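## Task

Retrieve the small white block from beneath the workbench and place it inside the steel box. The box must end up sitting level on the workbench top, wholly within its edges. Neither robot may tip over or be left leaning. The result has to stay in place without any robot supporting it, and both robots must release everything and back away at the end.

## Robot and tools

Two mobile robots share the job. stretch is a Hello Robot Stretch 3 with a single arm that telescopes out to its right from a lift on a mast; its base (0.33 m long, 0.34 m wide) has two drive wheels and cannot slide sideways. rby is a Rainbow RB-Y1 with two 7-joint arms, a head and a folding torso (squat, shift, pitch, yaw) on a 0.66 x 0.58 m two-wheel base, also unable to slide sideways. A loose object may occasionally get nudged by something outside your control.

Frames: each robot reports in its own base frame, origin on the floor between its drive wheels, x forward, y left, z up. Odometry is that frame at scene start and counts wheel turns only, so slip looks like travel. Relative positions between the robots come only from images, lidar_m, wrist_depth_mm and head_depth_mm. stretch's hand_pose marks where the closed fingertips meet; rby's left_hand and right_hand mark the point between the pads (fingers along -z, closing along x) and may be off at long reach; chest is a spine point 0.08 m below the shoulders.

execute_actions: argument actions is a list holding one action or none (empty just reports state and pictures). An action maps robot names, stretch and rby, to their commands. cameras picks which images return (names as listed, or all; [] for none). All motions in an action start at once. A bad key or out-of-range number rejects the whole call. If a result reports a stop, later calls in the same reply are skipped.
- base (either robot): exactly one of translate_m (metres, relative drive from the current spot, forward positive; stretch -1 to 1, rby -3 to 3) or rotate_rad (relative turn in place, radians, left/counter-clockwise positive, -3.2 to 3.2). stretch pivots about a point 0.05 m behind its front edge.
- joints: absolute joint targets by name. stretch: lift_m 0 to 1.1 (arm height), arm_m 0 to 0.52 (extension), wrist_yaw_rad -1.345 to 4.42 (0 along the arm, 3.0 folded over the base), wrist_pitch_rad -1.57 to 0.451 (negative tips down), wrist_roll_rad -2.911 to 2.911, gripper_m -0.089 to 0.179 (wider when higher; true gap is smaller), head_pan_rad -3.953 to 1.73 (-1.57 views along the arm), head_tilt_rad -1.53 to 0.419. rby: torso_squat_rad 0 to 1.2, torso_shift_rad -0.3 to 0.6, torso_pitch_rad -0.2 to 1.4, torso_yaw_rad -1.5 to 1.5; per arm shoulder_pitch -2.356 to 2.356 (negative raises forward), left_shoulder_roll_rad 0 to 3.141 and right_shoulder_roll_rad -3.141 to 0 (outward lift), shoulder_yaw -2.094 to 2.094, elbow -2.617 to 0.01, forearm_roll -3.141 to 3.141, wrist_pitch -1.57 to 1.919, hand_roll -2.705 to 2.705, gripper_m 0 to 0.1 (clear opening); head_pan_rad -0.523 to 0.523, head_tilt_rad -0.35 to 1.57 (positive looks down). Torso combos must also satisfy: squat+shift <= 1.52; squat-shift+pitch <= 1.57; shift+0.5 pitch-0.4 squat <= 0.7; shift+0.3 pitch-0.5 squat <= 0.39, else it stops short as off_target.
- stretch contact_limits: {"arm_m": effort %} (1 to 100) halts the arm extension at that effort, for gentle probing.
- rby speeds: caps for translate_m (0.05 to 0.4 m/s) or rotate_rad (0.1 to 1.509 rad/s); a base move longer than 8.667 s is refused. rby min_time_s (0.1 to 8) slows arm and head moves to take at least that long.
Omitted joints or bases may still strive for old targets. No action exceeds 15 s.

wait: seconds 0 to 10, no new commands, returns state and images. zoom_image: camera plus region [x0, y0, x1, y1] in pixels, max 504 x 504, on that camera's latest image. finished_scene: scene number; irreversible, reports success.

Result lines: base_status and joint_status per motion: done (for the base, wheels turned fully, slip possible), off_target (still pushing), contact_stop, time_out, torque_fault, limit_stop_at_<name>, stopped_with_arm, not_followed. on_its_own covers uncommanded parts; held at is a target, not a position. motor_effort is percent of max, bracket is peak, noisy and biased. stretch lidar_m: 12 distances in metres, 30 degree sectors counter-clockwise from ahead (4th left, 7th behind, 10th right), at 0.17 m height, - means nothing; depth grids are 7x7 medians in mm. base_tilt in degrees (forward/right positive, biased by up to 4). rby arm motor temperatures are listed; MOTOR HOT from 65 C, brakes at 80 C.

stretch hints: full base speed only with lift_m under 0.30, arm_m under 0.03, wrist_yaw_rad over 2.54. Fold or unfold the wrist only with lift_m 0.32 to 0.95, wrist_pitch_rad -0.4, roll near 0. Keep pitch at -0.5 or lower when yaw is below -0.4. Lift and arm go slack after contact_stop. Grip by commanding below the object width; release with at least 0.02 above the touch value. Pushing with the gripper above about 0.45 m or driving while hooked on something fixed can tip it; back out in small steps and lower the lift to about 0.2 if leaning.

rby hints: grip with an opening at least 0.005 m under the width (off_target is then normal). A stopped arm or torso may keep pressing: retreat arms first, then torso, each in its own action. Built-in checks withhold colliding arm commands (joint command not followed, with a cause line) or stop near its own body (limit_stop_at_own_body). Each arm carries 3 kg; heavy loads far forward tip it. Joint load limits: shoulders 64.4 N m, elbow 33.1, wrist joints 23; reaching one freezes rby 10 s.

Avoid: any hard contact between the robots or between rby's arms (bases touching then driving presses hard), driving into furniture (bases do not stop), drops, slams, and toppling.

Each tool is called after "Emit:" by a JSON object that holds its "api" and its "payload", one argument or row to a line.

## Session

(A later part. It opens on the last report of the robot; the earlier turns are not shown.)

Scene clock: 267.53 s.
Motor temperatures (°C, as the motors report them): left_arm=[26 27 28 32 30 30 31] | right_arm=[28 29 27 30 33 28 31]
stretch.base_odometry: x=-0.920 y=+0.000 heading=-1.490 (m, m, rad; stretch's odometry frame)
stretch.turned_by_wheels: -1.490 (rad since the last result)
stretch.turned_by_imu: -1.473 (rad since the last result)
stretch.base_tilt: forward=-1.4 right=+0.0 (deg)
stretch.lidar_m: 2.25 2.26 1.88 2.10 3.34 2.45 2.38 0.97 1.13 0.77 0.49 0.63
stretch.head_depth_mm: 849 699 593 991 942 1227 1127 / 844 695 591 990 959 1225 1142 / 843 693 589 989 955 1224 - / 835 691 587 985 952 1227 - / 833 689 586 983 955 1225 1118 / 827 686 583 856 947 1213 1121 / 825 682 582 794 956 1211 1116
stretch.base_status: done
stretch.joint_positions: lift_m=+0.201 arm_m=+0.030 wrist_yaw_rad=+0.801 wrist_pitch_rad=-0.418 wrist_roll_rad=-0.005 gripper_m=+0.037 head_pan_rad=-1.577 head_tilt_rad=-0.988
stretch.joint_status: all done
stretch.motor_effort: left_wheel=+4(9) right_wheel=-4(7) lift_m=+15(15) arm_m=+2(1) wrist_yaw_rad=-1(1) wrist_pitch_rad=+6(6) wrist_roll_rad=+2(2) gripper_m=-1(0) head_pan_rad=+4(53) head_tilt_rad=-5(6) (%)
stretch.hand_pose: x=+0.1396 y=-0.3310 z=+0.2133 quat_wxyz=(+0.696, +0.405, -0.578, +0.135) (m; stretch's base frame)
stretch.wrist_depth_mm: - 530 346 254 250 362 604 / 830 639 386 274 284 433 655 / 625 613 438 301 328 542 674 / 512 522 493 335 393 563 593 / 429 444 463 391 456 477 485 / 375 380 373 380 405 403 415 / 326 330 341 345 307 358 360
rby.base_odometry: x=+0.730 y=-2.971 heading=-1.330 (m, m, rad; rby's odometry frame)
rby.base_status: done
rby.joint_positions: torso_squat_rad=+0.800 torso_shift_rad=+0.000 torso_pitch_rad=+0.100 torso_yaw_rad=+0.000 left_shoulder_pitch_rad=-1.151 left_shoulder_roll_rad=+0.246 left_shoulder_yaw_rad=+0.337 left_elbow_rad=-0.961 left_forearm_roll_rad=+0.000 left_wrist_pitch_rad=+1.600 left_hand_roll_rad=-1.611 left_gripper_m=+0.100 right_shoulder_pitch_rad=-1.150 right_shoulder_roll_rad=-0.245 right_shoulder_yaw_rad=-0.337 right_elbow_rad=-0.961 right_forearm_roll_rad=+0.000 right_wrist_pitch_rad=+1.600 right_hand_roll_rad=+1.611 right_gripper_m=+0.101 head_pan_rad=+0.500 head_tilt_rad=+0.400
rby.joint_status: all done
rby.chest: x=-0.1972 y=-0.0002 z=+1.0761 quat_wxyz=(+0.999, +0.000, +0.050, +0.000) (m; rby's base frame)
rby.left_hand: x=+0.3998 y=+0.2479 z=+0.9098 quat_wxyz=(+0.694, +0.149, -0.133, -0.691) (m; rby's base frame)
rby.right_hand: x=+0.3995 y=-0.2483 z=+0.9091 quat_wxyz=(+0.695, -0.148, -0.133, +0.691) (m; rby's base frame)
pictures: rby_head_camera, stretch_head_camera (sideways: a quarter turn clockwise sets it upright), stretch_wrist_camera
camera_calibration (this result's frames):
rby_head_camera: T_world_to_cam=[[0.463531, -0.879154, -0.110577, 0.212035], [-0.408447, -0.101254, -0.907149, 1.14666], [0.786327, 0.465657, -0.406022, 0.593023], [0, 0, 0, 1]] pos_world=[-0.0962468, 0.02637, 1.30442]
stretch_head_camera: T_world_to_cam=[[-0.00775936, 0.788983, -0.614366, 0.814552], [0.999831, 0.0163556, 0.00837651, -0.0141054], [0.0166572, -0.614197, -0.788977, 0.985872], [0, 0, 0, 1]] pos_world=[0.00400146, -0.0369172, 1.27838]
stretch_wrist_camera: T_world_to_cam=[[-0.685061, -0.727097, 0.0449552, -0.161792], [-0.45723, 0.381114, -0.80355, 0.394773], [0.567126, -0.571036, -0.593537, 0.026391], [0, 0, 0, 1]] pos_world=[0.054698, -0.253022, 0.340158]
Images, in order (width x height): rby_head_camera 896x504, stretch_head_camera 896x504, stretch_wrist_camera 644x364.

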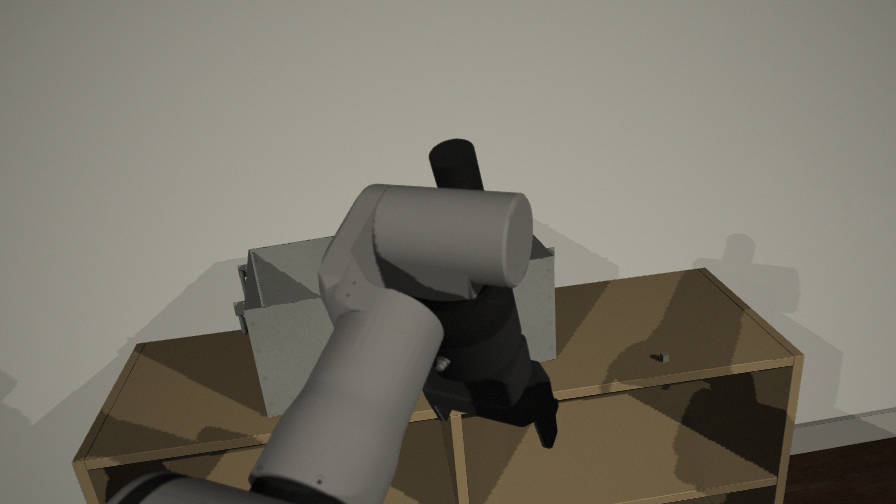

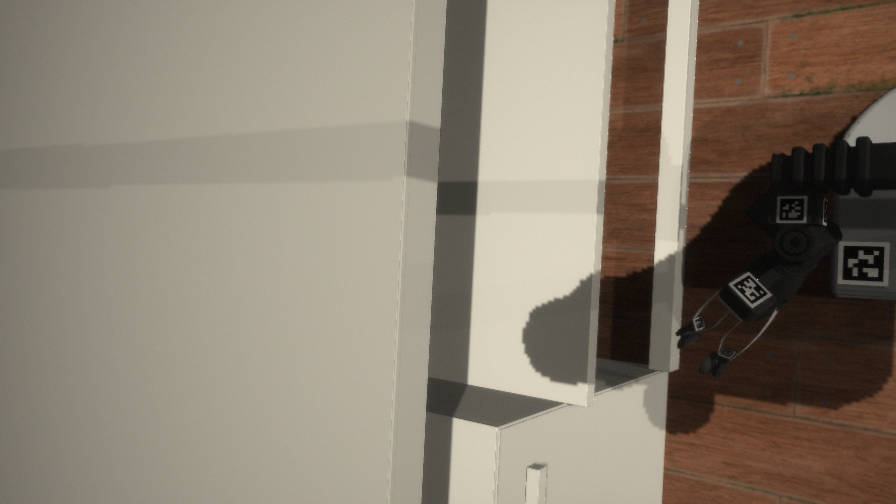

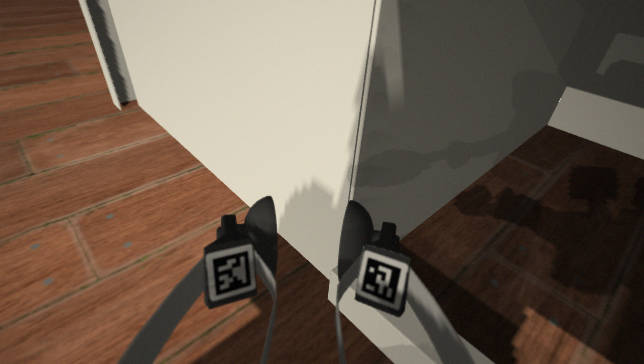

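Emit:
{"api": "execute_actions", "payload": {
  "actions": [
    {"stretch": {"joints": {"wrist_yaw_rad": 0.0, "lift_m": 0.13, "wrist_pitch_rad": -0.3}}, "rby": {"base": {"rotate_rad": 0.715}, "joints": {"head_pan_rad": 0.0, "head_tilt_rad": 0.4}}}
  ],
  "cameras": ["stretch_head_camera", "stretch_wrist_camera", "rby_head_camera"]
}}

Scene clock: 274.00 s.
Motor temperatures (°C, as the motors report them): left_arm=[27 27 28 32 30 30 31] | right_arm=[28 29 27 30 33 28 31]
stretch.base_odometry: x=-0.920 y=+0.000 heading=-1.490 (m, m, rad; stretch's odometry frame)
stretch.turned_by_wheels: +0.000 (rad since the last result)
stretch.turned_by_imu: -0.001 (rad since the last result)
stretch.base_tilt: forward=-1.4 right=+0.0 (deg)
stretch.lidar_m: 2.25 2.26 1.79 1.79 3.36 2.46 2.37 0.98 1.13 0.77 0.49 0.63
stretch.head_depth_mm: 845 699 592 993 943 1220 1131 / 844 697 592 992 957 1216 1137 / 843 693 589 989 953 1231 - / 836 692 586 987 950 1234 - / 829 687 585 983 950 1219 1120 / 829 685 584 858 946 1209 1117 / 827 682 582 794 957 1210 1112
stretch.base_status: not commanded
stretch.joint_positions: lift_m=+0.131 arm_m=+0.030 wrist_yaw_rad=+0.002 wrist_pitch_rad=-0.320 wrist_roll_rad=-0.005 gripper_m=+0.037 head_pan_rad=-1.577 head_tilt_rad=-0.988
stretch.joint_status: all done
stretch.motor_effort: left_wheel=+4(4) right_wheel=-4(4) lift_m=+14(12) arm_m=+1(1) wrist_yaw_rad=+0(4) wrist_pitch_rad=+7(12) wrist_roll_rad=+2(2) gripper_m=-1(1) head_pan_rad=+5(5) head_tilt_rad=-6(5) (%)
stretch.hand_pose: x=-0.0211 y=-0.4104 z=+0.1659 quat_wxyz=(+0.700, +0.114, -0.696, -0.112) (m; stretch's base frame)
stretch.wrist_depth_mm: 289 415 726 739 734 729 713 / 293 408 764 780 791 801 781 / 297 422 646 701 716 745 777 / 298 424 506 527 538 545 580 / 303 388 424 417 430 440 450 / 291 336 326 346 363 364 370 / 236 236 243 244 250 255 256
rby.base_odometry: x=+0.730 y=-2.971 heading=-0.616 (m, m, rad; rby's odometry frame)
rby.base_status: done
rby.joint_positions: torso_squat_rad=+0.800 torso_shift_rad=+0.000 torso_pitch_rad=+0.100 torso_yaw_rad=+0.000 left_shoulder_pitch_rad=-1.151 left_shoulder_roll_rad=+0.246 left_shoulder_yaw_rad=+0.337 left_elbow_rad=-0.961 left_forearm_roll_rad=+0.000 left_wrist_pitch_rad=+1.600 left_hand_roll_rad=-1.611 left_gripper_m=+0.100 right_shoulder_pitch_rad=-1.150 right_shoulder_roll_rad=-0.245 right_shoulder_yaw_rad=-0.337 right_elbow_rad=-0.961 right_forearm_roll_rad=+0.000 right_wrist_pitch_rad=+1.600 right_hand_roll_rad=+1.611 right_gripper_m=+0.101 head_pan_rad=+0.000 head_tilt_rad=+0.400
rby.joint_status: all done
rby.chest: x=-0.1972 y=-0.0002 z=+1.0761 quat_wxyz=(+0.999, +0.000, +0.050, +0.000) (m; rby's base frame)
rby.left_hand: x=+0.3998 y=+0.2479 z=+0.9098 quat_wxyz=(+0.694, +0.149, -0.133, -0.691) (m; rby's base frame)
rby.right_hand: x=+0.3995 y=-0.2483 z=+0.9090 quat_wxyz=(+0.695, -0.148, -0.133, +0.691) (m; rby's base frame)
pictures: rby_head_camera, stretch_head_camera (sideways: a quarter turn clockwise sets it upright), stretch_wrist_camera
camera_calibration (this result's frames):
rby_head_camera: T_world_to_cam=[[-0.0133758, -0.997938, -0.0627696, 0.077079], [-0.418532, 0.0625991, -0.906042, 1.14373], [0.908104, 0.014152, -0.418506, 0.627702], [0, 0, 0, 1]] pos_world=[-0.0903011, -0.00355945, 1.3038]
stretch_head_camera: T_world_to_cam=[[-0.00775936, 0.788983, -0.614366, 0.814552], [0.999831, 0.0163556, 0.00837651, -0.0141054], [0.0166572, -0.614197, -0.788977, 0.985872], [0, 0, 0, 1]] pos_world=[0.00400146, -0.0369172, 1.27838]
stretch_wrist_camera: T_world_to_cam=[[-0.99887, -0.0114219, 0.0461296, -0.0406155], [-0.0454704, 0.511875, -0.857855, 0.384818], [-0.0138143, -0.858984, -0.511816, -0.0999134], [0, 0, 0, 1]] pos_world=[-0.024452, -0.283267, 0.280854]
Images, in order (width x height): rby_head_camera 896x504, stretch_head_camera 896x504, stretch_wrist_camera 644x364.

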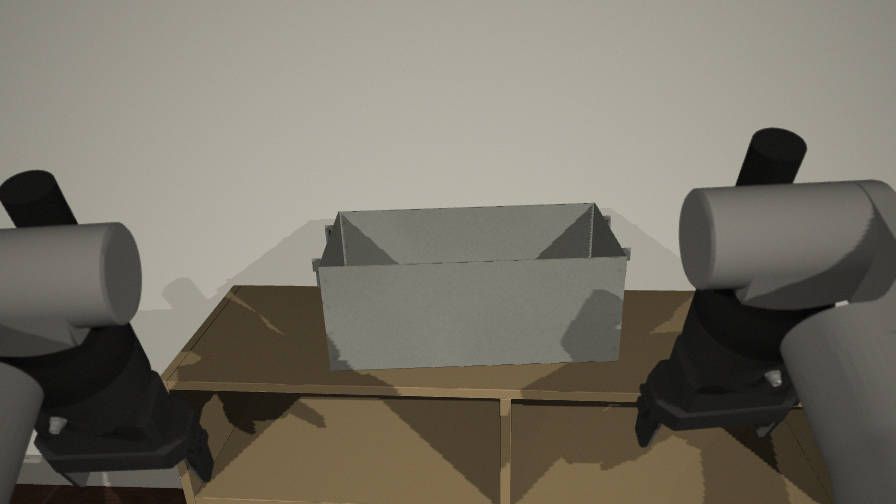

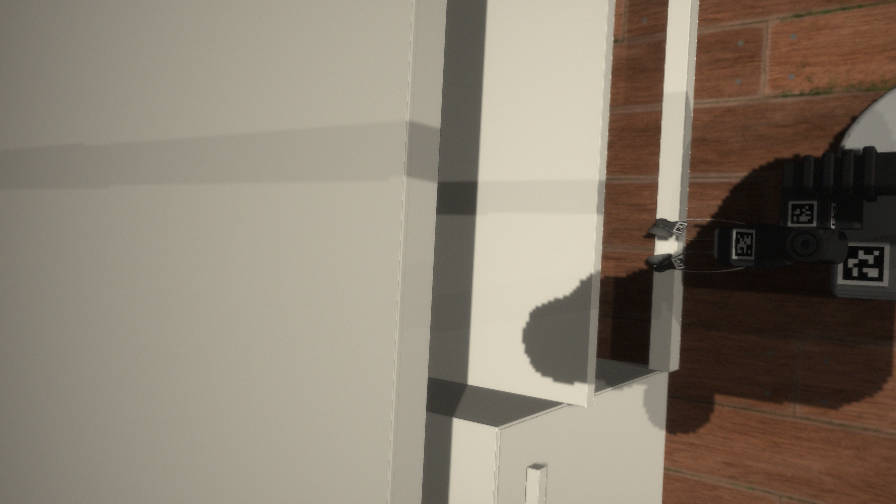

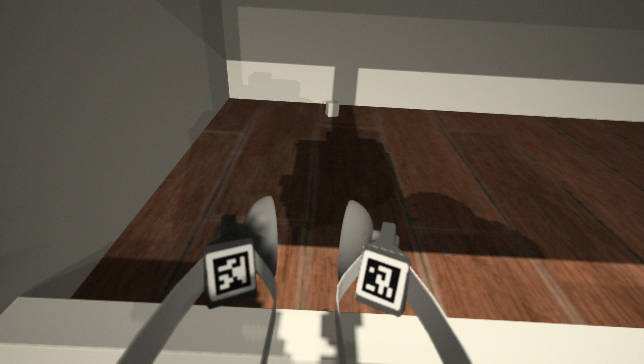

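Emit:
{"api": "zoom_image", "payload": {
  "camera": "stretch_wrist_camera",
  "region": [290, 80, 380, 140]
}}

Emit:
{"api": "zoom_image", "payload": {
  "camera": "rby_head_camera",
  "region": [290, 180, 660, 410]
}}

Region (290, 80, 380, 140) of stretch_wrist_camera's 644x364 image, scaled by 5.600.

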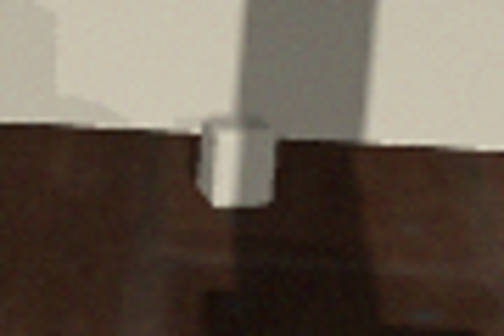

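Region (290, 180, 660, 410) of rby_head_camera's 896x504 image, scaled by 1.362, with more detail than that image has; it fills the top 313 rows of this view, and the rest is white.

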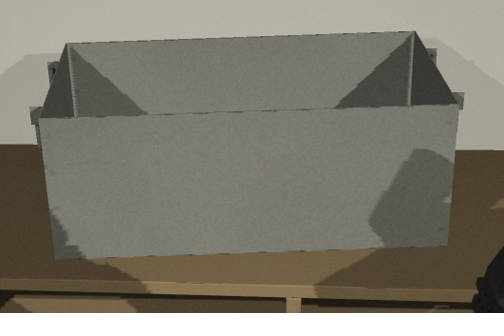

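Emit:
{"api": "execute_actions", "payload": {
  "actions": [
    {"stretch": {"base": {"rotate_rad": -1.2}}, "rby": {"base": {"translate_m": 0.3}}}
  ],
  "cameras": ["stretch_nav_camera", "rby_head_camera"]
}}

Scene clock: 332.80 s.
Motor temperatures (°C, as the motors report them): left_arm=[27 27 28 33 30 30 31] | right_arm=[29 29 27 31 33 28 31]
stretch.base_odometry: x=-0.920 y=+0.000 heading=-2.690 (m, m, rad; stretch's odometry frame)
stretch.turned_by_wheels: -1.200 (rad since the last result)
stretch.turned_by_imu: -1.186 (rad since the last result)
stretch.base_tilt: forward=-1.4 right=+0.1 (deg)
stretch.lidar_m: 0.49 0.55 2.25 2.26 1.92 1.92 4.01 2.57 2.38 1.01 1.16 1.09
stretch.head_depth_mm: 2173 2138 1811 1560 1388 1245 1130 / 2267 2124 1799 1559 1386 1242 1136 / 2353 2137 1799 1559 1379 1238 - / 973 1992 1719 1524 1370 1246 - / 834 1930 1220 1503 1377 1231 1120 / 829 709 1192 1055 1342 1229 1119 / 827 681 646 1034 942 1211 1119
stretch.base_status: done
stretch.joint_positions: lift_m=+0.131 arm_m=+0.030 wrist_yaw_rad=+0.001 wrist_pitch_rad=-0.320 wrist_roll_rad=-0.005 gripper_m=+0.037 head_pan_rad=-1.577 head_tilt_rad=-0.988
stretch.joint_status: not commanded
stretch.motor_effort: left_wheel=+4(8) right_wheel=-4(8) lift_m=+14(14) arm_m=+0(1) wrist_yaw_rad=-1(2) wrist_pitch_rad=+7(6) wrist_roll_rad=+2(2) gripper_m=-2(2) head_pan_rad=+4(4) head_tilt_rad=-6(5) (%)
stretch.hand_pose: x=-0.0213 y=-0.4104 z=+0.1659 quat_wxyz=(+0.700, +0.113, -0.696, -0.112) (m; stretch's base frame)
stretch.wrist_depth_mm: 838 838 708 - - - - / 831 860 748 961 - - - / 626 653 603 692 716 738 765 / 486 442 509 524 536 557 570 / 349 394 421 420 433 437 447 / 326 339 327 347 363 363 369 / 287 296 296 302 306 315 315
rby.base_odometry: x=+0.975 y=-3.145 heading=-0.616 (m, m, rad; rby's odometry frame)
rby.base_status: done
rby.joint_positions: torso_squat_rad=+0.800 torso_shift_rad=+0.000 torso_pitch_rad=+0.100 torso_yaw_rad=+0.000 left_shoulder_pitch_rad=-1.151 left_shoulder_roll_rad=+0.246 left_shoulder_yaw_rad=+0.337 left_elbow_rad=-0.961 left_forearm_roll_rad=+0.000 left_wrist_pitch_rad=+1.600 left_hand_roll_rad=-1.611 left_gripper_m=+0.100 right_shoulder_pitch_rad=-1.150 right_shoulder_roll_rad=-0.245 right_shoulder_yaw_rad=-0.337 right_elbow_rad=-0.961 right_forearm_roll_rad=+0.000 right_wrist_pitch_rad=+1.600 right_hand_roll_rad=+1.611 right_gripper_m=+0.101 head_pan_rad=+0.000 head_tilt_rad=+0.400
rby.joint_status: not commanded
rby.chest: x=-0.1971 y=-0.0002 z=+1.0761 quat_wxyz=(+0.999, +0.000, +0.050, +0.000) (m; rby's base frame)
rby.left_hand: x=+0.3998 y=+0.2479 z=+0.9098 quat_wxyz=(+0.694, +0.149, -0.133, -0.691) (m; rby's base frame)
rby.right_hand: x=+0.3995 y=-0.2483 z=+0.9090 quat_wxyz=(+0.695, -0.148, -0.133, +0.691) (m; rby's base frame)
pictures: rby_head_camera, stretch_nav_camera (sideways: a quarter turn counterclockwise sets it upright)
camera_calibration (this result's frames):
rby_head_camera: T_world_to_cam=[[-0.0133774, -0.997938, -0.0627692, 0.0770783], [-0.418554, 0.0625991, -0.906032, 1.14371], [0.908093, 0.0141519, -0.418528, 0.627715], [0, 0, 0, 1]] pos_world=[-0.0902867, -0.00355945, 1.3038]
stretch_nav_camera: T_world_to_cam=[[-0.0123478, -0.82723, 0.561728, -0.69316], [-0.99708, 0.0525221, 0.0554293, -0.0130444], [-0.0753559, -0.559403, -0.825463, 1.03848], [0, 0, 0, 1]] pos_world=[0.0566903, 0.00821095, 1.24732]
Images, in order (width x height): rby_head_camera 896x504, stretch_nav_camera 672x504.

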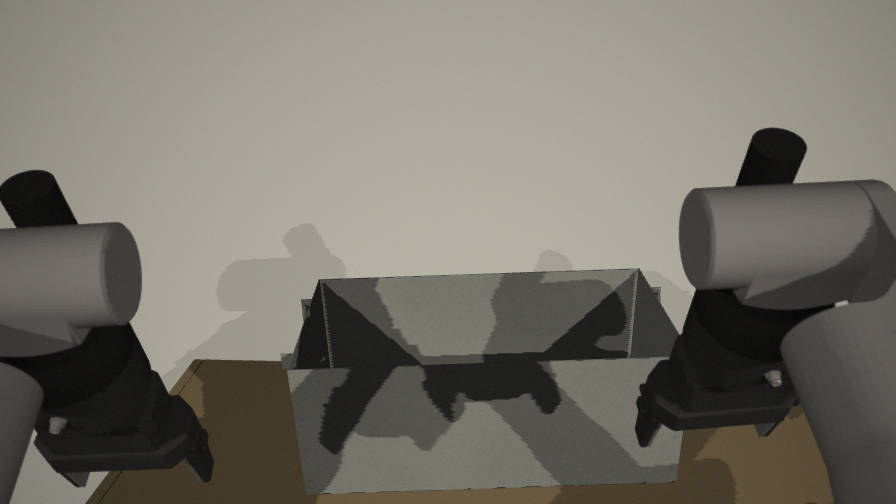

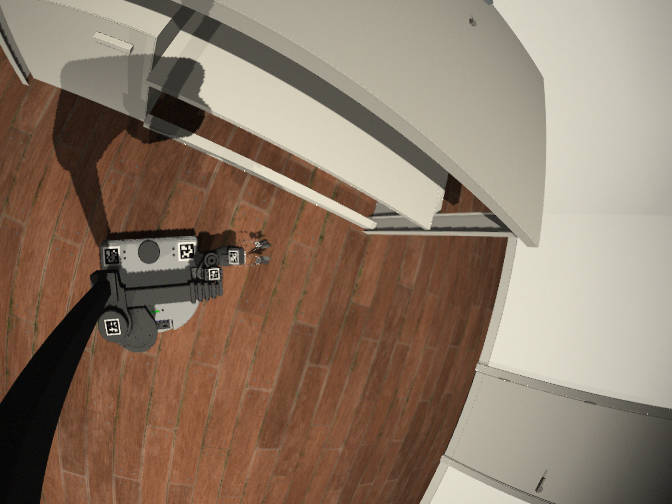

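Emit:
{"api": "zoom_image", "payload": {
  "camera": "rby_head_camera",
  "region": [260, 250, 710, 504]
}}

Region (260, 250, 710, 504) of rby_head_camera's 896x504 image, scaled by 1.120, with more detail than that image has; it fills the top 284 rows of this view, and the rest is white.

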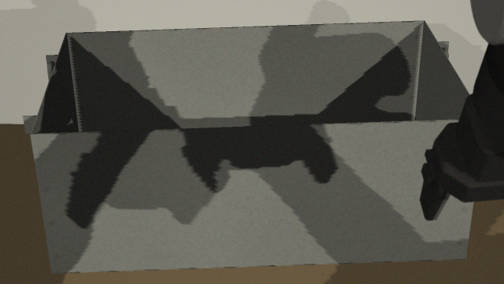

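Emit:
{"api": "execute_actions", "payload": {
  "actions": [
    {"stretch": {"base": {"translate_m": 0.204}}, "rby": {"base": {"rotate_rad": -0.205}, "joints": {"head_tilt_rad": 0.75}}}
  ],
  "cameras": []
}}

Emit:
{"api": "execute_actions", "payload": {
  "actions": [
    {"stretch": {"base": {"rotate_rad": 1.19}, "joints": {"lift_m": 0.1}}, "rby": {"base": {"translate_m": 0.37}}}
  ],
  "cameras": ["stretch_nav_camera", "stretch_wrist_camera", "rby_head_camera"]
}}

Scene clock: 349.97 s.
Motor temperatures (°C, as the motors report them): left_arm=[27 27 28 33 30 30 31] | right_arm=[30 29 27 31 33 28 31]
stretch.base_odometry: x=-1.104 y=-0.089 heading=-2.689 (m, m, rad; stretch's odometry frame)
stretch.turned_by_wheels: +0.000 (rad since the last result)
stretch.turned_by_imu: -0.002 (rad since the last result)
stretch.base_tilt: forward=-1.4 right=+0.0 (deg)
stretch.lidar_m: 0.28 0.31 0.65 2.19 2.15 2.14 4.11 2.67 2.47 0.99 0.98 0.90
stretch.head_depth_mm: 2258 2143 1806 1573 1384 1241 1132 / 898 2008 1797 1567 1385 1240 1142 / 842 730 1228 1529 1379 1243 - / 835 691 628 1075 1352 1248 - / 835 688 586 550 935 1206 1115 / 830 686 584 508 875 837 1085 / 827 681 581 505 448 784 754
stretch.base_status: done
stretch.joint_positions: lift_m=+0.131 arm_m=+0.030 wrist_yaw_rad=+0.001 wrist_pitch_rad=-0.320 wrist_roll_rad=-0.005 gripper_m=+0.037 head_pan_rad=-1.577 head_tilt_rad=-0.988
stretch.joint_status: not commanded
stretch.motor_effort: left_wheel=+4(9) right_wheel=-4(5) lift_m=+15(14) arm_m=+1(1) wrist_yaw_rad=+0(1) wrist_pitch_rad=+6(6) wrist_roll_rad=+2(2) gripper_m=+0(1) head_pan_rad=+4(5) head_tilt_rad=-6(6) (%)
stretch.hand_pose: x=-0.0213 y=-0.4104 z=+0.1659 quat_wxyz=(+0.700, +0.113, -0.696, -0.112) (m; stretch's base frame)
stretch.wrist_depth_mm: 705 857 776 714 - - - / 741 854 847 773 - - - / 621 650 667 655 722 732 777 / 485 499 504 477 535 551 573 / 387 401 413 407 425 439 442 / 334 335 324 346 363 360 371 / 287 246 287 300 304 312 317
rby.base_odometry: x=+0.975 y=-3.145 heading=-0.820 (m, m, rad; rby's odometry frame)
rby.base_status: done
rby.joint_positions: torso_squat_rad=+0.800 torso_shift_rad=+0.000 torso_pitch_rad=+0.100 torso_yaw_rad=+0.000 left_shoulder_pitch_rad=-1.151 left_shoulder_roll_rad=+0.246 left_shoulder_yaw_rad=+0.337 left_elbow_rad=-0.961 left_forearm_roll_rad=+0.000 left_wrist_pitch_rad=+1.600 left_hand_roll_rad=-1.611 left_gripper_m=+0.100 right_shoulder_pitch_rad=-1.150 right_shoulder_roll_rad=-0.245 right_shoulder_yaw_rad=-0.337 right_elbow_rad=-0.961 right_forearm_roll_rad=+0.000 right_wrist_pitch_rad=+1.600 right_hand_roll_rad=+1.611 right_gripper_m=+0.101 head_pan_rad=+0.000 head_tilt_rad=+0.750
rby.joint_status: all done
rby.chest: x=-0.1971 y=-0.0002 z=+1.0761 quat_wxyz=(+0.999, +0.000, +0.050, +0.000) (m; rby's base frame)
rby.left_hand: x=+0.3998 y=+0.2479 z=+0.9098 quat_wxyz=(+0.694, +0.149, -0.133, -0.691) (m; rby's base frame)
rby.right_hand: x=+0.3995 y=-0.2483 z=+0.9090 quat_wxyz=(+0.695, -0.148, -0.133, +0.691) (m; rby's base frame)
pictures: none
No camera images: the call's "cameras" was empty. Leave "cameras" out to get every camera's image.

Scene clock: 352.80 s.
Motor temperatures (°C, as the motors report them): left_arm=[27 27 28 33 30 30 31] | right_arm=[30 29 27 31 33 28 31]
stretch.base_odometry: x=-1.104 y=-0.089 heading=-1.500 (m, m, rad; stretch's odometry frame)
stretch.turned_by_wheels: +1.190 (rad since the last result)
stretch.turned_by_imu: +1.174 (rad since the last result)
stretch.base_tilt: forward=-1.4 right=+0.0 (deg)
stretch.lidar_m: 2.18 2.27 2.26 4.90 3.48 2.54 0.99 1.01 0.93 0.50 0.28 0.36
stretch.head_depth_mm: 840 696 594 514 455 806 1119 / 842 698 592 514 454 820 1126 / 844 694 589 512 453 829 - / 838 693 587 511 451 825 - / 833 687 584 509 450 825 1118 / 831 685 584 507 449 799 1122 / 823 681 580 507 448 725 1118
stretch.base_status: done
stretch.joint_positions: lift_m=+0.101 arm_m=+0.030 wrist_yaw_rad=+0.001 wrist_pitch_rad=-0.319 wrist_roll_rad=-0.005 gripper_m=+0.037 head_pan_rad=-1.577 head_tilt_rad=-0.988
stretch.joint_status: all done
stretch.motor_effort: left_wheel=-5(7) right_wheel=+5(9) lift_m=+14(14) arm_m=+1(1) wrist_yaw_rad=-1(0) wrist_pitch_rad=+6(6) wrist_roll_rad=+2(2) gripper_m=+0(1) head_pan_rad=+4(4) head_tilt_rad=-6(5) (%)
stretch.hand_pose: x=-0.0213 y=-0.4105 z=+0.1361 quat_wxyz=(+0.700, +0.113, -0.696, -0.112) (m; stretch's base frame)
stretch.wrist_depth_mm: 197 279 552 572 569 557 563 / 197 283 572 616 602 607 608 / 200 287 527 613 640 641 643 / 203 291 450 465 478 495 504 / 205 296 376 372 386 395 395 / 207 282 293 309 327 327 330 / 209 251 264 268 270 279 285
rby.base_odometry: x=+1.227 y=-3.415 heading=-0.820 (m, m, rad; rby's odometry frame)
rby.base_status: done
rby.joint_positions: torso_squat_rad=+0.800 torso_shift_rad=+0.000 torso_pitch_rad=+0.100 torso_yaw_rad=+0.000 left_shoulder_pitch_rad=-1.151 left_shoulder_roll_rad=+0.246 left_shoulder_yaw_rad=+0.337 left_elbow_rad=-0.961 left_forearm_roll_rad=+0.000 left_wrist_pitch_rad=+1.600 left_hand_roll_rad=-1.611 left_gripper_m=+0.100 right_shoulder_pitch_rad=-1.150 right_shoulder_roll_rad=-0.245 right_shoulder_yaw_rad=-0.337 right_elbow_rad=-0.961 right_forearm_roll_rad=+0.000 right_wrist_pitch_rad=+1.600 right_hand_roll_rad=+1.611 right_gripper_m=+0.101 head_pan_rad=+0.000 head_tilt_rad=+0.750
rby.joint_status: not commanded
rby.chest: x=-0.1971 y=-0.0002 z=+1.0761 quat_wxyz=(+0.999, +0.000, +0.050, +0.000) (m; rby's base frame)
rby.left_hand: x=+0.3999 y=+0.2479 z=+0.9098 quat_wxyz=(+0.694, +0.149, -0.133, -0.691) (m; rby's base frame)
rby.right_hand: x=+0.3996 y=-0.2483 z=+0.9090 quat_wxyz=(+0.695, -0.148, -0.133, +0.691) (m; rby's base frame)
pictures: rby_head_camera, stretch_nav_camera (sideways: a quarter turn counterclockwise sets it upright), stretch_wrist_camera
camera_calibration (this result's frames):
rby_head_camera: T_world_to_cam=[[-0.0339024, -0.99794, -0.0544576, 0.0633129], [-0.7039, 0.0625237, -0.707542, 0.846773], [0.70949, 0.0143453, -0.70457, 0.960968], [0, 0, 0, 1]] pos_world=[-0.0836072, -0.00354633, 1.27964]
stretch_nav_camera: T_world_to_cam=[[-0.0122612, -0.827232, 0.561727, -0.693161], [-0.997086, 0.0524177, 0.0554293, -0.0130444], [-0.0752973, -0.559411, -0.825463, 1.03848], [0, 0, 0, 1]] pos_world=[0.0566894, 0.00821626, 1.24732]
stretch_wrist_camera: T_world_to_cam=[[-0.99888, -0.0104431, 0.0461388, -0.0390633], [-0.0449906, 0.511109, -0.858337, 0.359084], [-0.0146183, -0.859452, -0.511007, -0.115572], [0, 0, 0, 1]] pos_world=[-0.0245536, -0.283268, 0.25096]
Images, in order (width x height): rby_head_camera 896x504, stretch_nav_camera 672x504, stretch_wrist_camera 644x364.

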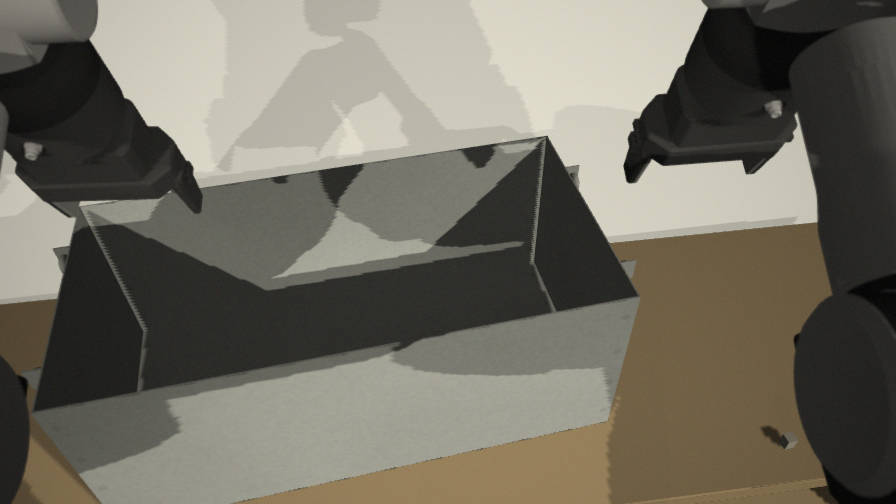

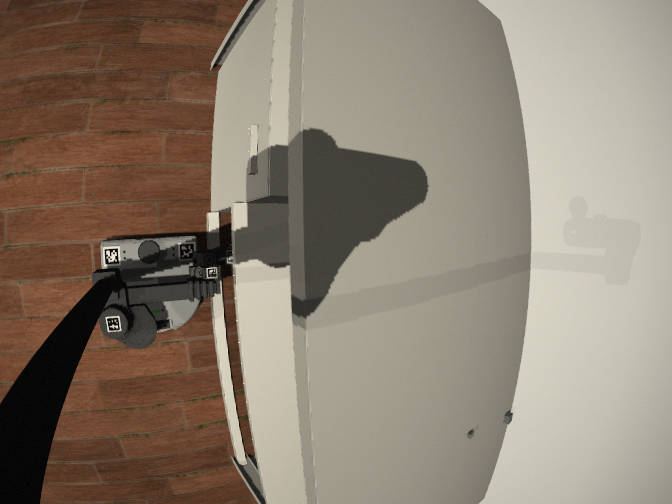

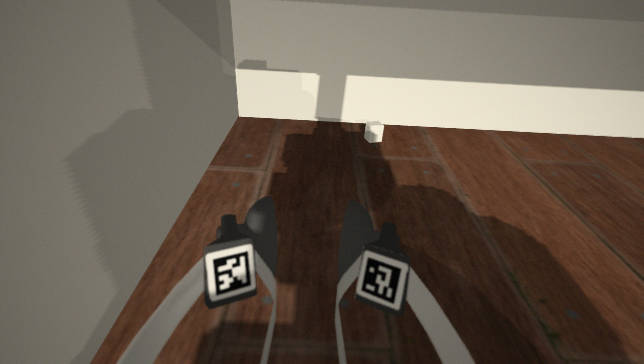

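Emit:
{"api": "zoom_image", "payload": {
  "camera": "stretch_wrist_camera",
  "region": [330, 100, 420, 160]
}}

Region (330, 100, 420, 160) of stretch_wrist_camera's 644x364 image, scaled by 5.600.

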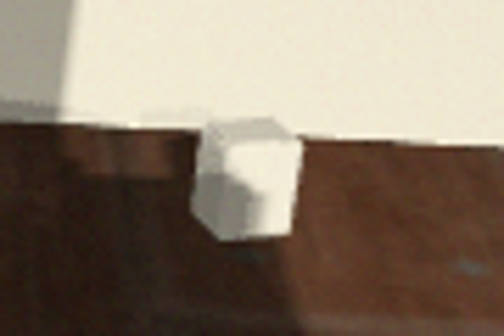

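Emit:
{"api": "execute_actions", "payload": {
  "actions": [
    {"stretch": {"base": {"translate_m": -0.1}, "joints": {"arm_m": 0.3, "gripper_m": 0.1, "lift_m": 0.08}}, "rby": {"base": {"rotate_rad": 0.185}}}
  ],
  "cameras": ["stretch_wrist_camera", "rby_head_camera", "rby_left_wrist_camera", "rby_right_wrist_camera"]
}}

Scene clock: 372.80 s.
Motor temperatures (°C, as the motors report them): left_arm=[27 27 28 33 30 30 31] | right_arm=[30 29 27 31 33 28 31]
stretch.base_odometry: x=-1.111 y=+0.011 heading=-1.500 (m, m, rad; stretch's odometry frame)
stretch.turned_by_wheels: +0.000 (rad since the last result)
stretch.turned_by_imu: -0.002 (rad since the last result)
stretch.base_tilt: forward=-1.4 right=+0.1 (deg)
stretch.lidar_m: 0.86 2.37 2.24 4.91 3.37 2.44 0.89 0.91 0.94 0.90 0.34 0.36
stretch.head_depth_mm: 841 699 593 514 455 807 1114 / 842 696 590 513 454 815 1125 / 843 694 588 511 452 826 1124 / 839 689 587 510 452 828 1128 / 832 689 585 509 450 824 1116 / 831 685 583 508 448 822 1117 / 827 683 581 507 448 809 1120
stretch.base_status: done
stretch.joint_positions: lift_m=+0.081 arm_m=+0.300 wrist_yaw_rad=+0.000 wrist_pitch_rad=-0.319 wrist_roll_rad=-0.004 gripper_m=+0.100 head_pan_rad=-1.577 head_tilt_rad=-0.988
stretch.joint_status: all done
stretch.motor_effort: left_wheel=-4(10) right_wheel=+4(6) lift_m=+15(14) arm_m=+1(0) wrist_yaw_rad=+0(0) wrist_pitch_rad=+6(6) wrist_roll_rad=+2(2) gripper_m=-1(80) head_pan_rad=+5(4) head_tilt_rad=-5(5) (%)
stretch.hand_pose: x=-0.0215 y=-0.6805 z=+0.1161 quat_wxyz=(+0.700, +0.113, -0.696, -0.112) (m; stretch's base frame)
stretch.wrist_depth_mm: 310 322 319 316 318 318 319 / 324 344 341 345 344 340 341 / 322 373 373 375 374 370 374 / 325 392 399 399 401 402 405 / 310 330 336 337 361 354 367 / 270 - 280 288 286 300 302 / 241 236 240 247 249 254 257
rby.base_odometry: x=+1.227 y=-3.416 heading=-0.636 (m, m, rad; rby's odometry frame)
rby.base_status: done
rby.joint_positions: torso_squat_rad=+0.800 torso_shift_rad=+0.000 torso_pitch_rad=+0.100 torso_yaw_rad=+0.000 left_shoulder_pitch_rad=-1.151 left_shoulder_roll_rad=+0.246 left_shoulder_yaw_rad=+0.337 left_elbow_rad=-0.961 left_forearm_roll_rad=+0.000 left_wrist_pitch_rad=+1.600 left_hand_roll_rad=-1.611 left_gripper_m=+0.100 right_shoulder_pitch_rad=-1.150 right_shoulder_roll_rad=-0.245 right_shoulder_yaw_rad=-0.337 right_elbow_rad=-0.961 right_forearm_roll_rad=+0.000 right_wrist_pitch_rad=+1.600 right_hand_roll_rad=+1.611 right_gripper_m=+0.101 head_pan_rad=+0.000 head_tilt_rad=+0.750
rby.joint_status: not commanded
rby.chest: x=-0.1971 y=-0.0002 z=+1.0761 quat_wxyz=(+0.999, +0.000, +0.050, +0.000) (m; rby's base frame)
rby.left_hand: x=+0.3999 y=+0.2478 z=+0.9098 quat_wxyz=(+0.694, +0.149, -0.133, -0.691) (m; rby's base frame)
rby.right_hand: x=+0.3996 y=-0.2483 z=+0.9090 quat_wxyz=(+0.695, -0.148, -0.133, +0.691) (m; rby's base frame)
pictures: rby_head_camera, rby_left_wrist_camera, rby_right_wrist_camera, stretch_wrist_camera
camera_calibration (this result's frames):
rby_head_camera: T_world_to_cam=[[-0.033904, -0.997939, -0.0544788, 0.0633239], [-0.703897, 0.0625399, -0.707543, 0.846775], [0.709492, 0.0143589, -0.704567, 0.960967], [0, 0, 0, 1]] pos_world=[-0.0836094, -0.00356231, 1.27965]
rby_left_wrist_camera: T_world_to_cam=[[-0.0100531, -0.996975, -0.0770647, 0.324685], [-0.951471, -0.0141681, 0.307411, 0.120131], [-0.307573, 0.0764152, -0.948451, 1.04334], [0, 0, 0, 1]] pos_world=[0.438468, 0.245677, 0.977649]
rby_right_wrist_camera: T_world_to_cam=[[-0.162855, -0.985847, 0.0397861, -0.209785], [-0.940721, 0.167308, 0.295045, 0.178239], [-0.297526, 0.010622, -0.954655, 1.07149], [0, 0, 0, 1]] pos_world=[0.452305, -0.248018, 0.978661]
stretch_wrist_camera: T_world_to_cam=[[-0.998914, -0.00958027, 0.0456039, -0.0404724], [-0.0440896, 0.511136, -0.858368, 0.479929], [-0.0150864, -0.859446, -0.511003, -0.357834], [0, 0, 0, 1]] pos_world=[-0.024667, -0.553236, 0.230947]
Images, in order (width x height): rby_head_camera 896x504, rby_left_wrist_camera 644x364, rby_right_wrist_camera 644x364, stretch_wrist_camera 644x364.

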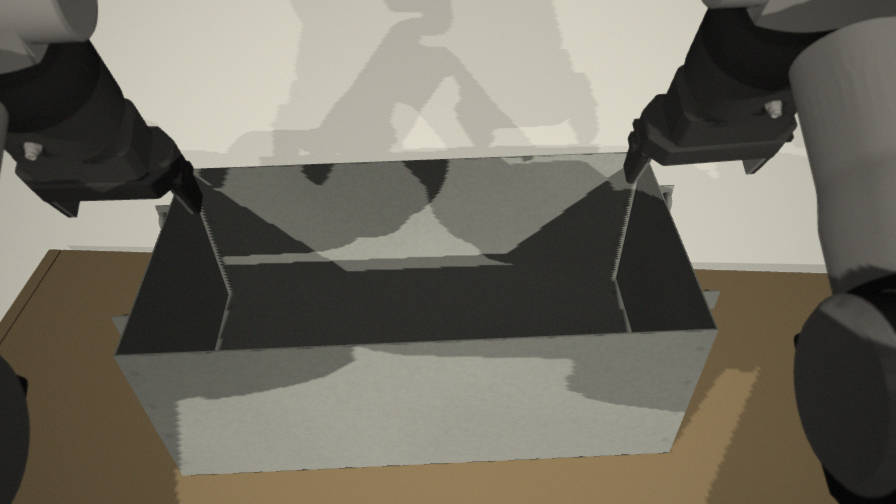

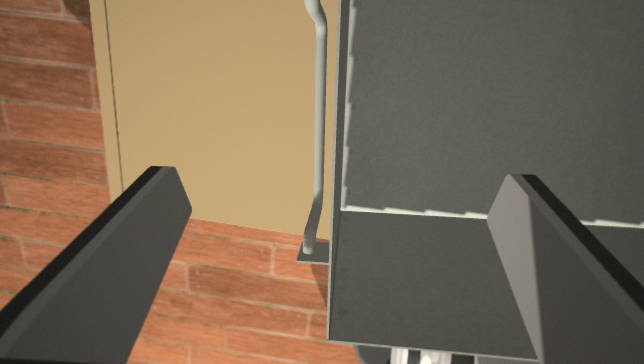

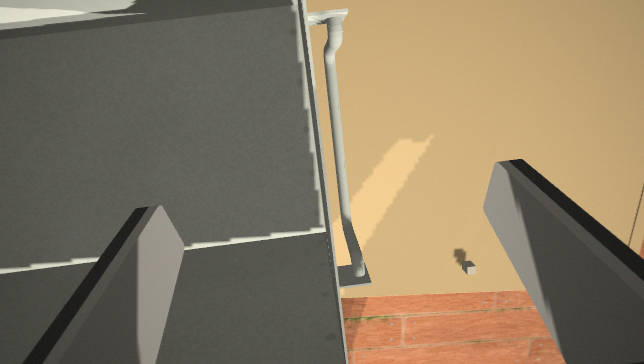

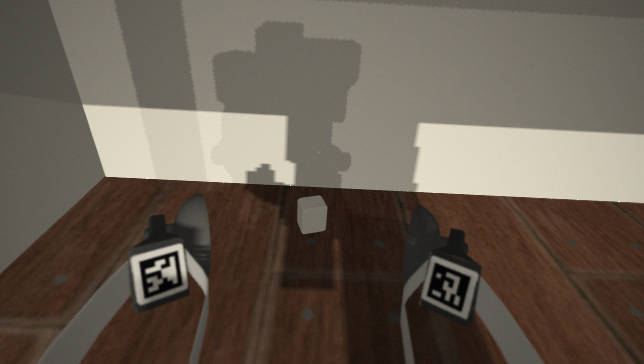

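Emit:
{"api": "execute_actions", "payload": {
  "actions": [
    {"stretch": {"joints": {"arm_m": 0.445, "lift_m": 0.02, "wrist_pitch_rad": -0.4}}, "rby": {"joints": {"torso_squat_rad": 0.5, "left_gripper_m": 0.05, "right_gripper_m": 0.05}}}
  ],
  "cameras": ["stretch_wrist_camera"]
}}

Scene clock: 486.67 s.
Motor temperatures (°C, as the motors report them): left_arm=[27 27 28 33 30 30 31] | right_arm=[30 29 27 31 33 28 31]
stretch.base_odometry: x=-1.111 y=+0.011 heading=-1.500 (m, m, rad; stretch's odometry frame)
stretch.turned_by_wheels: +0.000 (rad since the last result)
stretch.turned_by_imu: -0.001 (rad since the last result)
stretch.base_tilt: forward=-1.4 right=+0.1 (deg)
stretch.lidar_m: 0.86 2.37 2.24 4.91 3.35 2.45 0.90 0.91 0.94 0.89 0.34 0.36
stretch.head_depth_mm: 840 697 593 515 455 810 1118 / 843 696 590 514 453 811 1125 / 838 692 589 511 452 827 1126 / 838 690 587 511 451 828 1124 / 835 686 585 509 450 822 1119 / 829 687 583 506 450 821 1113 / 823 681 581 506 448 810 1114
stretch.base_status: not commanded
stretch.joint_positions: lift_m=+0.021 arm_m=+0.445 wrist_yaw_rad=+0.000 wrist_pitch_rad=-0.415 wrist_roll_rad=-0.004 gripper_m=+0.100 head_pan_rad=-1.577 head_tilt_rad=-0.988
stretch.joint_status: all done
stretch.motor_effort: left_wheel=-4(5) right_wheel=+4(5) lift_m=+15(15) arm_m=+1(1) wrist_yaw_rad=+1(0) wrist_pitch_rad=+5(4) wrist_roll_rad=+2(2) gripper_m=+0(1) head_pan_rad=+4(4) head_tilt_rad=-6(6) (%)
stretch.hand_pose: x=-0.0215 y=-0.8145 z=+0.0340 quat_wxyz=(+0.694, +0.146, -0.690, -0.146) (m; stretch's base frame)
stretch.wrist_depth_mm: 192 192 191 189 189 189 189 / 210 210 207 207 207 207 205 / 232 231 230 229 228 227 227 / 236 243 244 244 249 248 250 / 198 205 209 179 222 220 225 / 173 - 177 180 182 187 190 / - 153 156 158 160 163 165
rby.base_odometry: x=+1.227 y=-3.416 heading=-0.636 (m, m, rad; rby's odometry frame)
rby.base_status: not commanded
rby.joint_positions: torso_squat_rad=+0.500 torso_shift_rad=+0.000 torso_pitch_rad=+0.100 torso_yaw_rad=+0.000 left_shoulder_pitch_rad=-1.150 left_shoulder_roll_rad=+0.246 left_shoulder_yaw_rad=+0.337 left_elbow_rad=-0.961 left_forearm_roll_rad=+0.000 left_wrist_pitch_rad=+1.600 left_hand_roll_rad=-1.611 left_gripper_m=+0.050 right_shoulder_pitch_rad=-1.150 right_shoulder_roll_rad=-0.245 right_shoulder_yaw_rad=-0.337 right_elbow_rad=-0.961 right_forearm_roll_rad=+0.000 right_wrist_pitch_rad=+1.600 right_hand_roll_rad=+1.611 right_gripper_m=+0.050 head_pan_rad=+0.000 head_tilt_rad=+0.750
rby.joint_status: all done
rby.chest: x=-0.1972 y=-0.0002 z=+1.2027 quat_wxyz=(+0.999, +0.000, +0.050, +0.000) (m; rby's base frame)
rby.left_hand: x=+0.3998 y=+0.2479 z=+1.0364 quat_wxyz=(+0.694, +0.149, -0.133, -0.691) (m; rby's base frame)
rby.right_hand: x=+0.3995 y=-0.2483 z=+1.0356 quat_wxyz=(+0.695, -0.148, -0.133, +0.691) (m; rby's base frame)
pictures: stretch_wrist_camera
camera_calibration (this result's frames):
stretch_wrist_camera: T_world_to_cam=[[-0.998916, -0.0138148, 0.044453, -0.04144], [-0.0440161, 0.591091, -0.805403, 0.541249], [-0.0151493, -0.806487, -0.591058, -0.469115], [0, 0, 0, 1]] pos_world=[-0.0246781, -0.698835, 0.160492]
Images, in order (width x height): stretch_wrist_camera 644x364.

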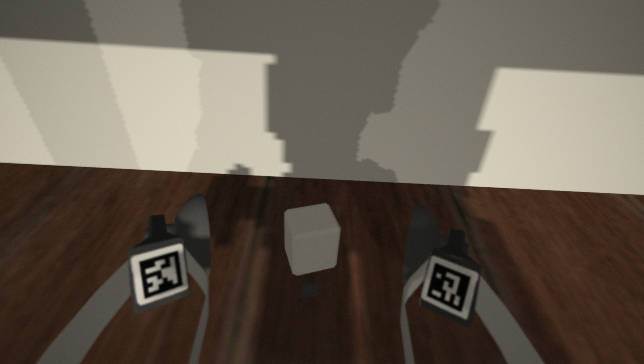

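Emit:
{"api": "execute_actions", "payload": {
  "actions": []
}}

Scene clock: 511.23 s.
Motor temperatures (°C, as the motors report them): left_arm=[27 27 28 33 30 30 31] | right_arm=[30 29 27 31 33 28 31]
stretch.base_odometry: x=-1.111 y=+0.011 heading=-1.500 (m, m, rad; stretch's odometry frame)
stretch.turned_by_wheels: +0.000 (rad since the last result)
stretch.turned_by_imu: -0.001 (rad since the last result)
stretch.base_tilt: forward=-1.4 right=+0.1 (deg)
stretch.lidar_m: 0.86 2.37 2.23 4.91 3.35 2.44 0.90 0.91 0.93 0.89 0.34 0.36
stretch.head_depth_mm: 840 698 593 515 455 808 1113 / 842 695 590 513 454 813 1122 / 844 694 589 512 452 829 1123 / 836 690 587 511 452 827 1122 / 832 689 585 508 450 823 1126 / 829 685 583 506 450 823 1115 / 827 681 582 506 448 809 1114
stretch.base_status: not commanded
stretch.joint_positions: lift_m=+0.021 arm_m=+0.445 wrist_yaw_rad=+0.000 wrist_pitch_rad=-0.415 wrist_roll_rad=-0.004 gripper_m=+0.100 head_pan_rad=-1.577 head_tilt_rad=-0.988
stretch.joint_status: all done
stretch.motor_effort: left_wheel=-4(5) right_wheel=+5(5) lift_m=+15(15) arm_m=+2(1) wrist_yaw_rad=+1(0) wrist_pitch_rad=+5(4) wrist_roll_rad=+2(2) gripper_m=-1(1) head_pan_rad=+4(4) head_tilt_rad=-5(6) (%)
stretch.hand_pose: x=-0.0215 y=-0.8145 z=+0.0340 quat_wxyz=(+0.694, +0.146, -0.690, -0.146) (m; stretch's base frame)
stretch.wrist_depth_mm: 192 190 190 191 189 188 188 / 209 208 209 208 207 207 205 / 232 231 228 228 227 227 226 / 237 241 245 244 249 248 251 / 200 205 207 180 220 220 222 / 173 - 178 180 182 188 190 / - 153 155 158 159 162 166
rby.base_odometry: x=+1.227 y=-3.416 heading=-0.636 (m, m, rad; rby's odometry frame)
rby.base_status: not commanded
rby.joint_positions: torso_squat_rad=+0.500 torso_shift_rad=+0.000 torso_pitch_rad=+0.100 torso_yaw_rad=+0.000 left_shoulder_pitch_rad=-1.150 left_shoulder_roll_rad=+0.246 left_shoulder_yaw_rad=+0.337 left_elbow_rad=-0.961 left_forearm_roll_rad=+0.000 left_wrist_pitch_rad=+1.600 left_hand_roll_rad=-1.611 left_gripper_m=+0.050 right_shoulder_pitch_rad=-1.150 right_shoulder_roll_rad=-0.245 right_shoulder_yaw_rad=-0.337 right_elbow_rad=-0.961 right_forearm_roll_rad=+0.000 right_wrist_pitch_rad=+1.600 right_hand_roll_rad=+1.611 right_gripper_m=+0.050 head_pan_rad=+0.000 head_tilt_rad=+0.750
rby.joint_status: all done
rby.chest: x=-0.1972 y=-0.0002 z=+1.2027 quat_wxyz=(+0.999, +0.000, +0.050, +0.000) (m; rby's base frame)
rby.left_hand: x=+0.3998 y=+0.2479 z=+1.0364 quat_wxyz=(+0.694, +0.149, -0.133, -0.691) (m; rby's base frame)
rby.right_hand: x=+0.3995 y=-0.2483 z=+1.0356 quat_wxyz=(+0.695, -0.148, -0.133, +0.691) (m; rby's base frame)
pictures: rby_head_camera, rby_left_wrist_camera, rby_right_wrist_camera, stretch_head_camera (sideways: a quarter turn clockwise sets it upright), stretch_nav_camera (sideways: a quarter turn counterclockwise sets it upright), stretch_wrist_camera
camera_calibration (this result's frames):
rby_head_camera: T_world_to_cam=[[-0.0339006, -0.997939, -0.0544808, 0.0702226], [-0.703853, 0.0625398, -0.707587, 0.936357], [0.709536, 0.0143588, -0.704522, 1.05016], [0, 0, 0, 1]] pos_world=[-0.0836892, -0.00356079, 1.40624]
rby_left_wrist_camera: T_world_to_cam=[[-0.0100433, -0.996975, -0.0770658, 0.334445], [-0.951488, -0.0141738, 0.30736, 0.081211], [-0.307523, 0.0764141, -0.948467, 1.16341], [0, 0, 0, 1]] pos_world=[0.438407, 0.245683, 1.10427]
rby_right_wrist_camera: T_world_to_cam=[[-0.162862, -0.985847, 0.0397774, -0.214822], [-0.940737, 0.167312, 0.294992, 0.140888], [-0.297473, 0.010623, -0.954671, 1.19235], [0, 0, 0, 1]] pos_world=[0.452244, -0.24802, 1.10529]
stretch_head_camera: T_world_to_cam=[[-0.00792499, 0.788982, -0.614366, 0.814553], [0.999828, 0.0165655, 0.00837651, -0.0141053], [0.0167862, -0.614193, -0.788977, 0.985872], [0, 0, 0, 1]] pos_world=[0.00400921, -0.0369176, 1.27838]
stretch_nav_camera: T_world_to_cam=[[-0.0122082, -0.827232, 0.561727, -0.693161], [-0.997089, 0.0523539, 0.0554293, -0.0130444], [-0.0752615, -0.559416, -0.825463, 1.03848], [0, 0, 0, 1]] pos_world=[0.0566889, 0.00821949, 1.24732]
stretch_wrist_camera: T_world_to_cam=[[-0.998916, -0.0138149, 0.0444532, -0.0414401], [-0.0440163, 0.591091, -0.805403, 0.541249], [-0.0151493, -0.806487, -0.591058, -0.469115], [0, 0, 0, 1]] pos_world=[-0.0246781, -0.698835, 0.160492]
Images, in order (width x height): rby_head_camera 896x504, rby_left_wrist_camera 644x364, rby_right_wrist_camera 644x364, stretch_head_camera 896x504, stretch_nav_camera 672x504, stretch_wrist_camera 644x364.

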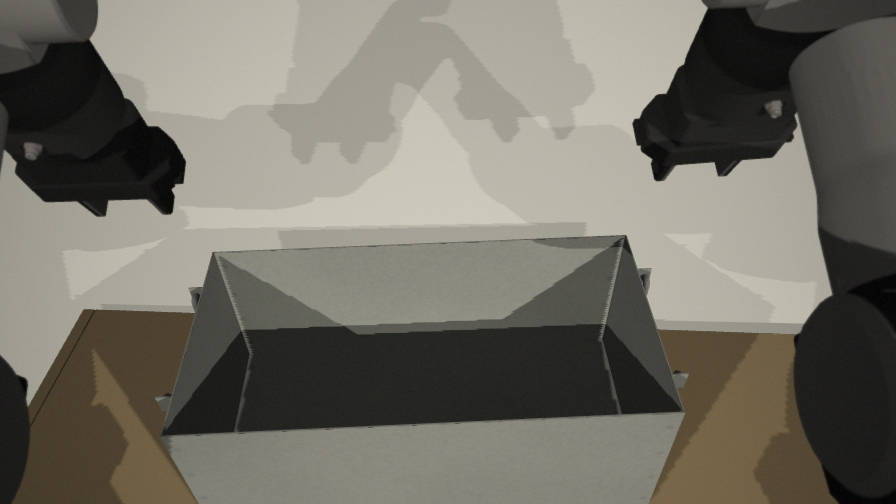

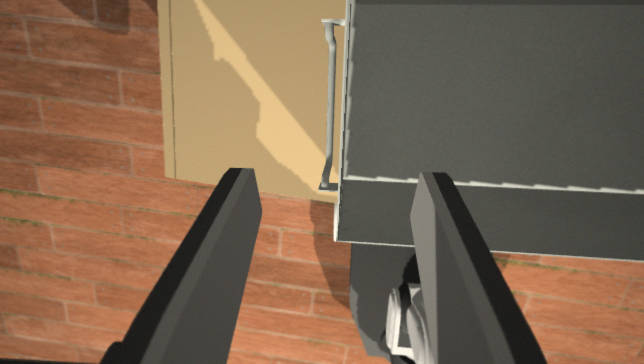

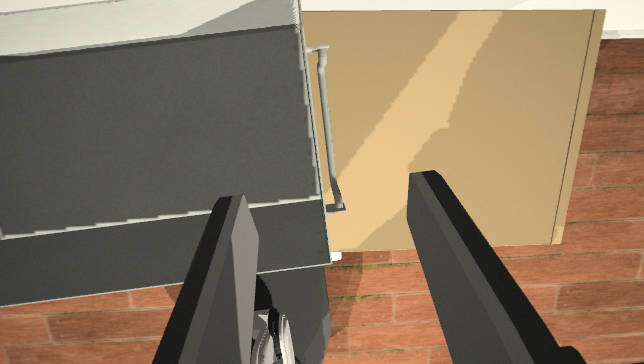

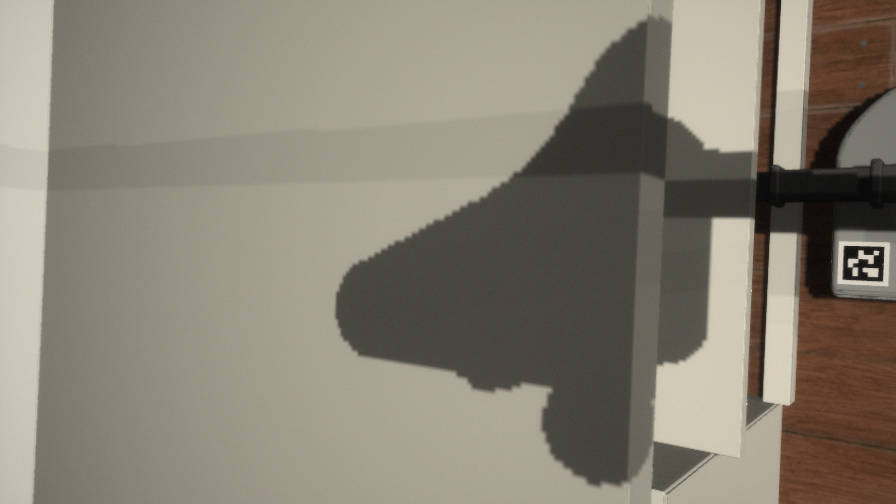

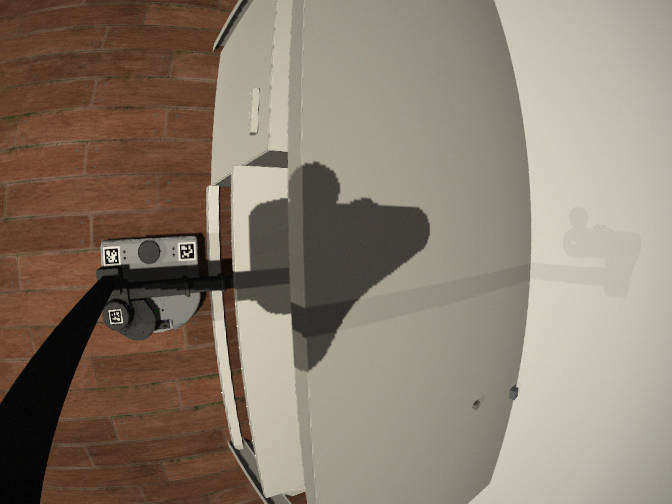

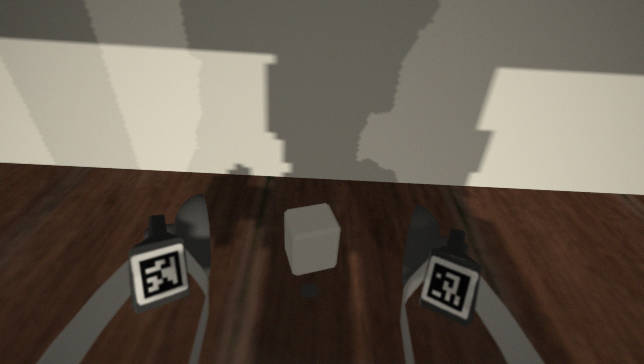

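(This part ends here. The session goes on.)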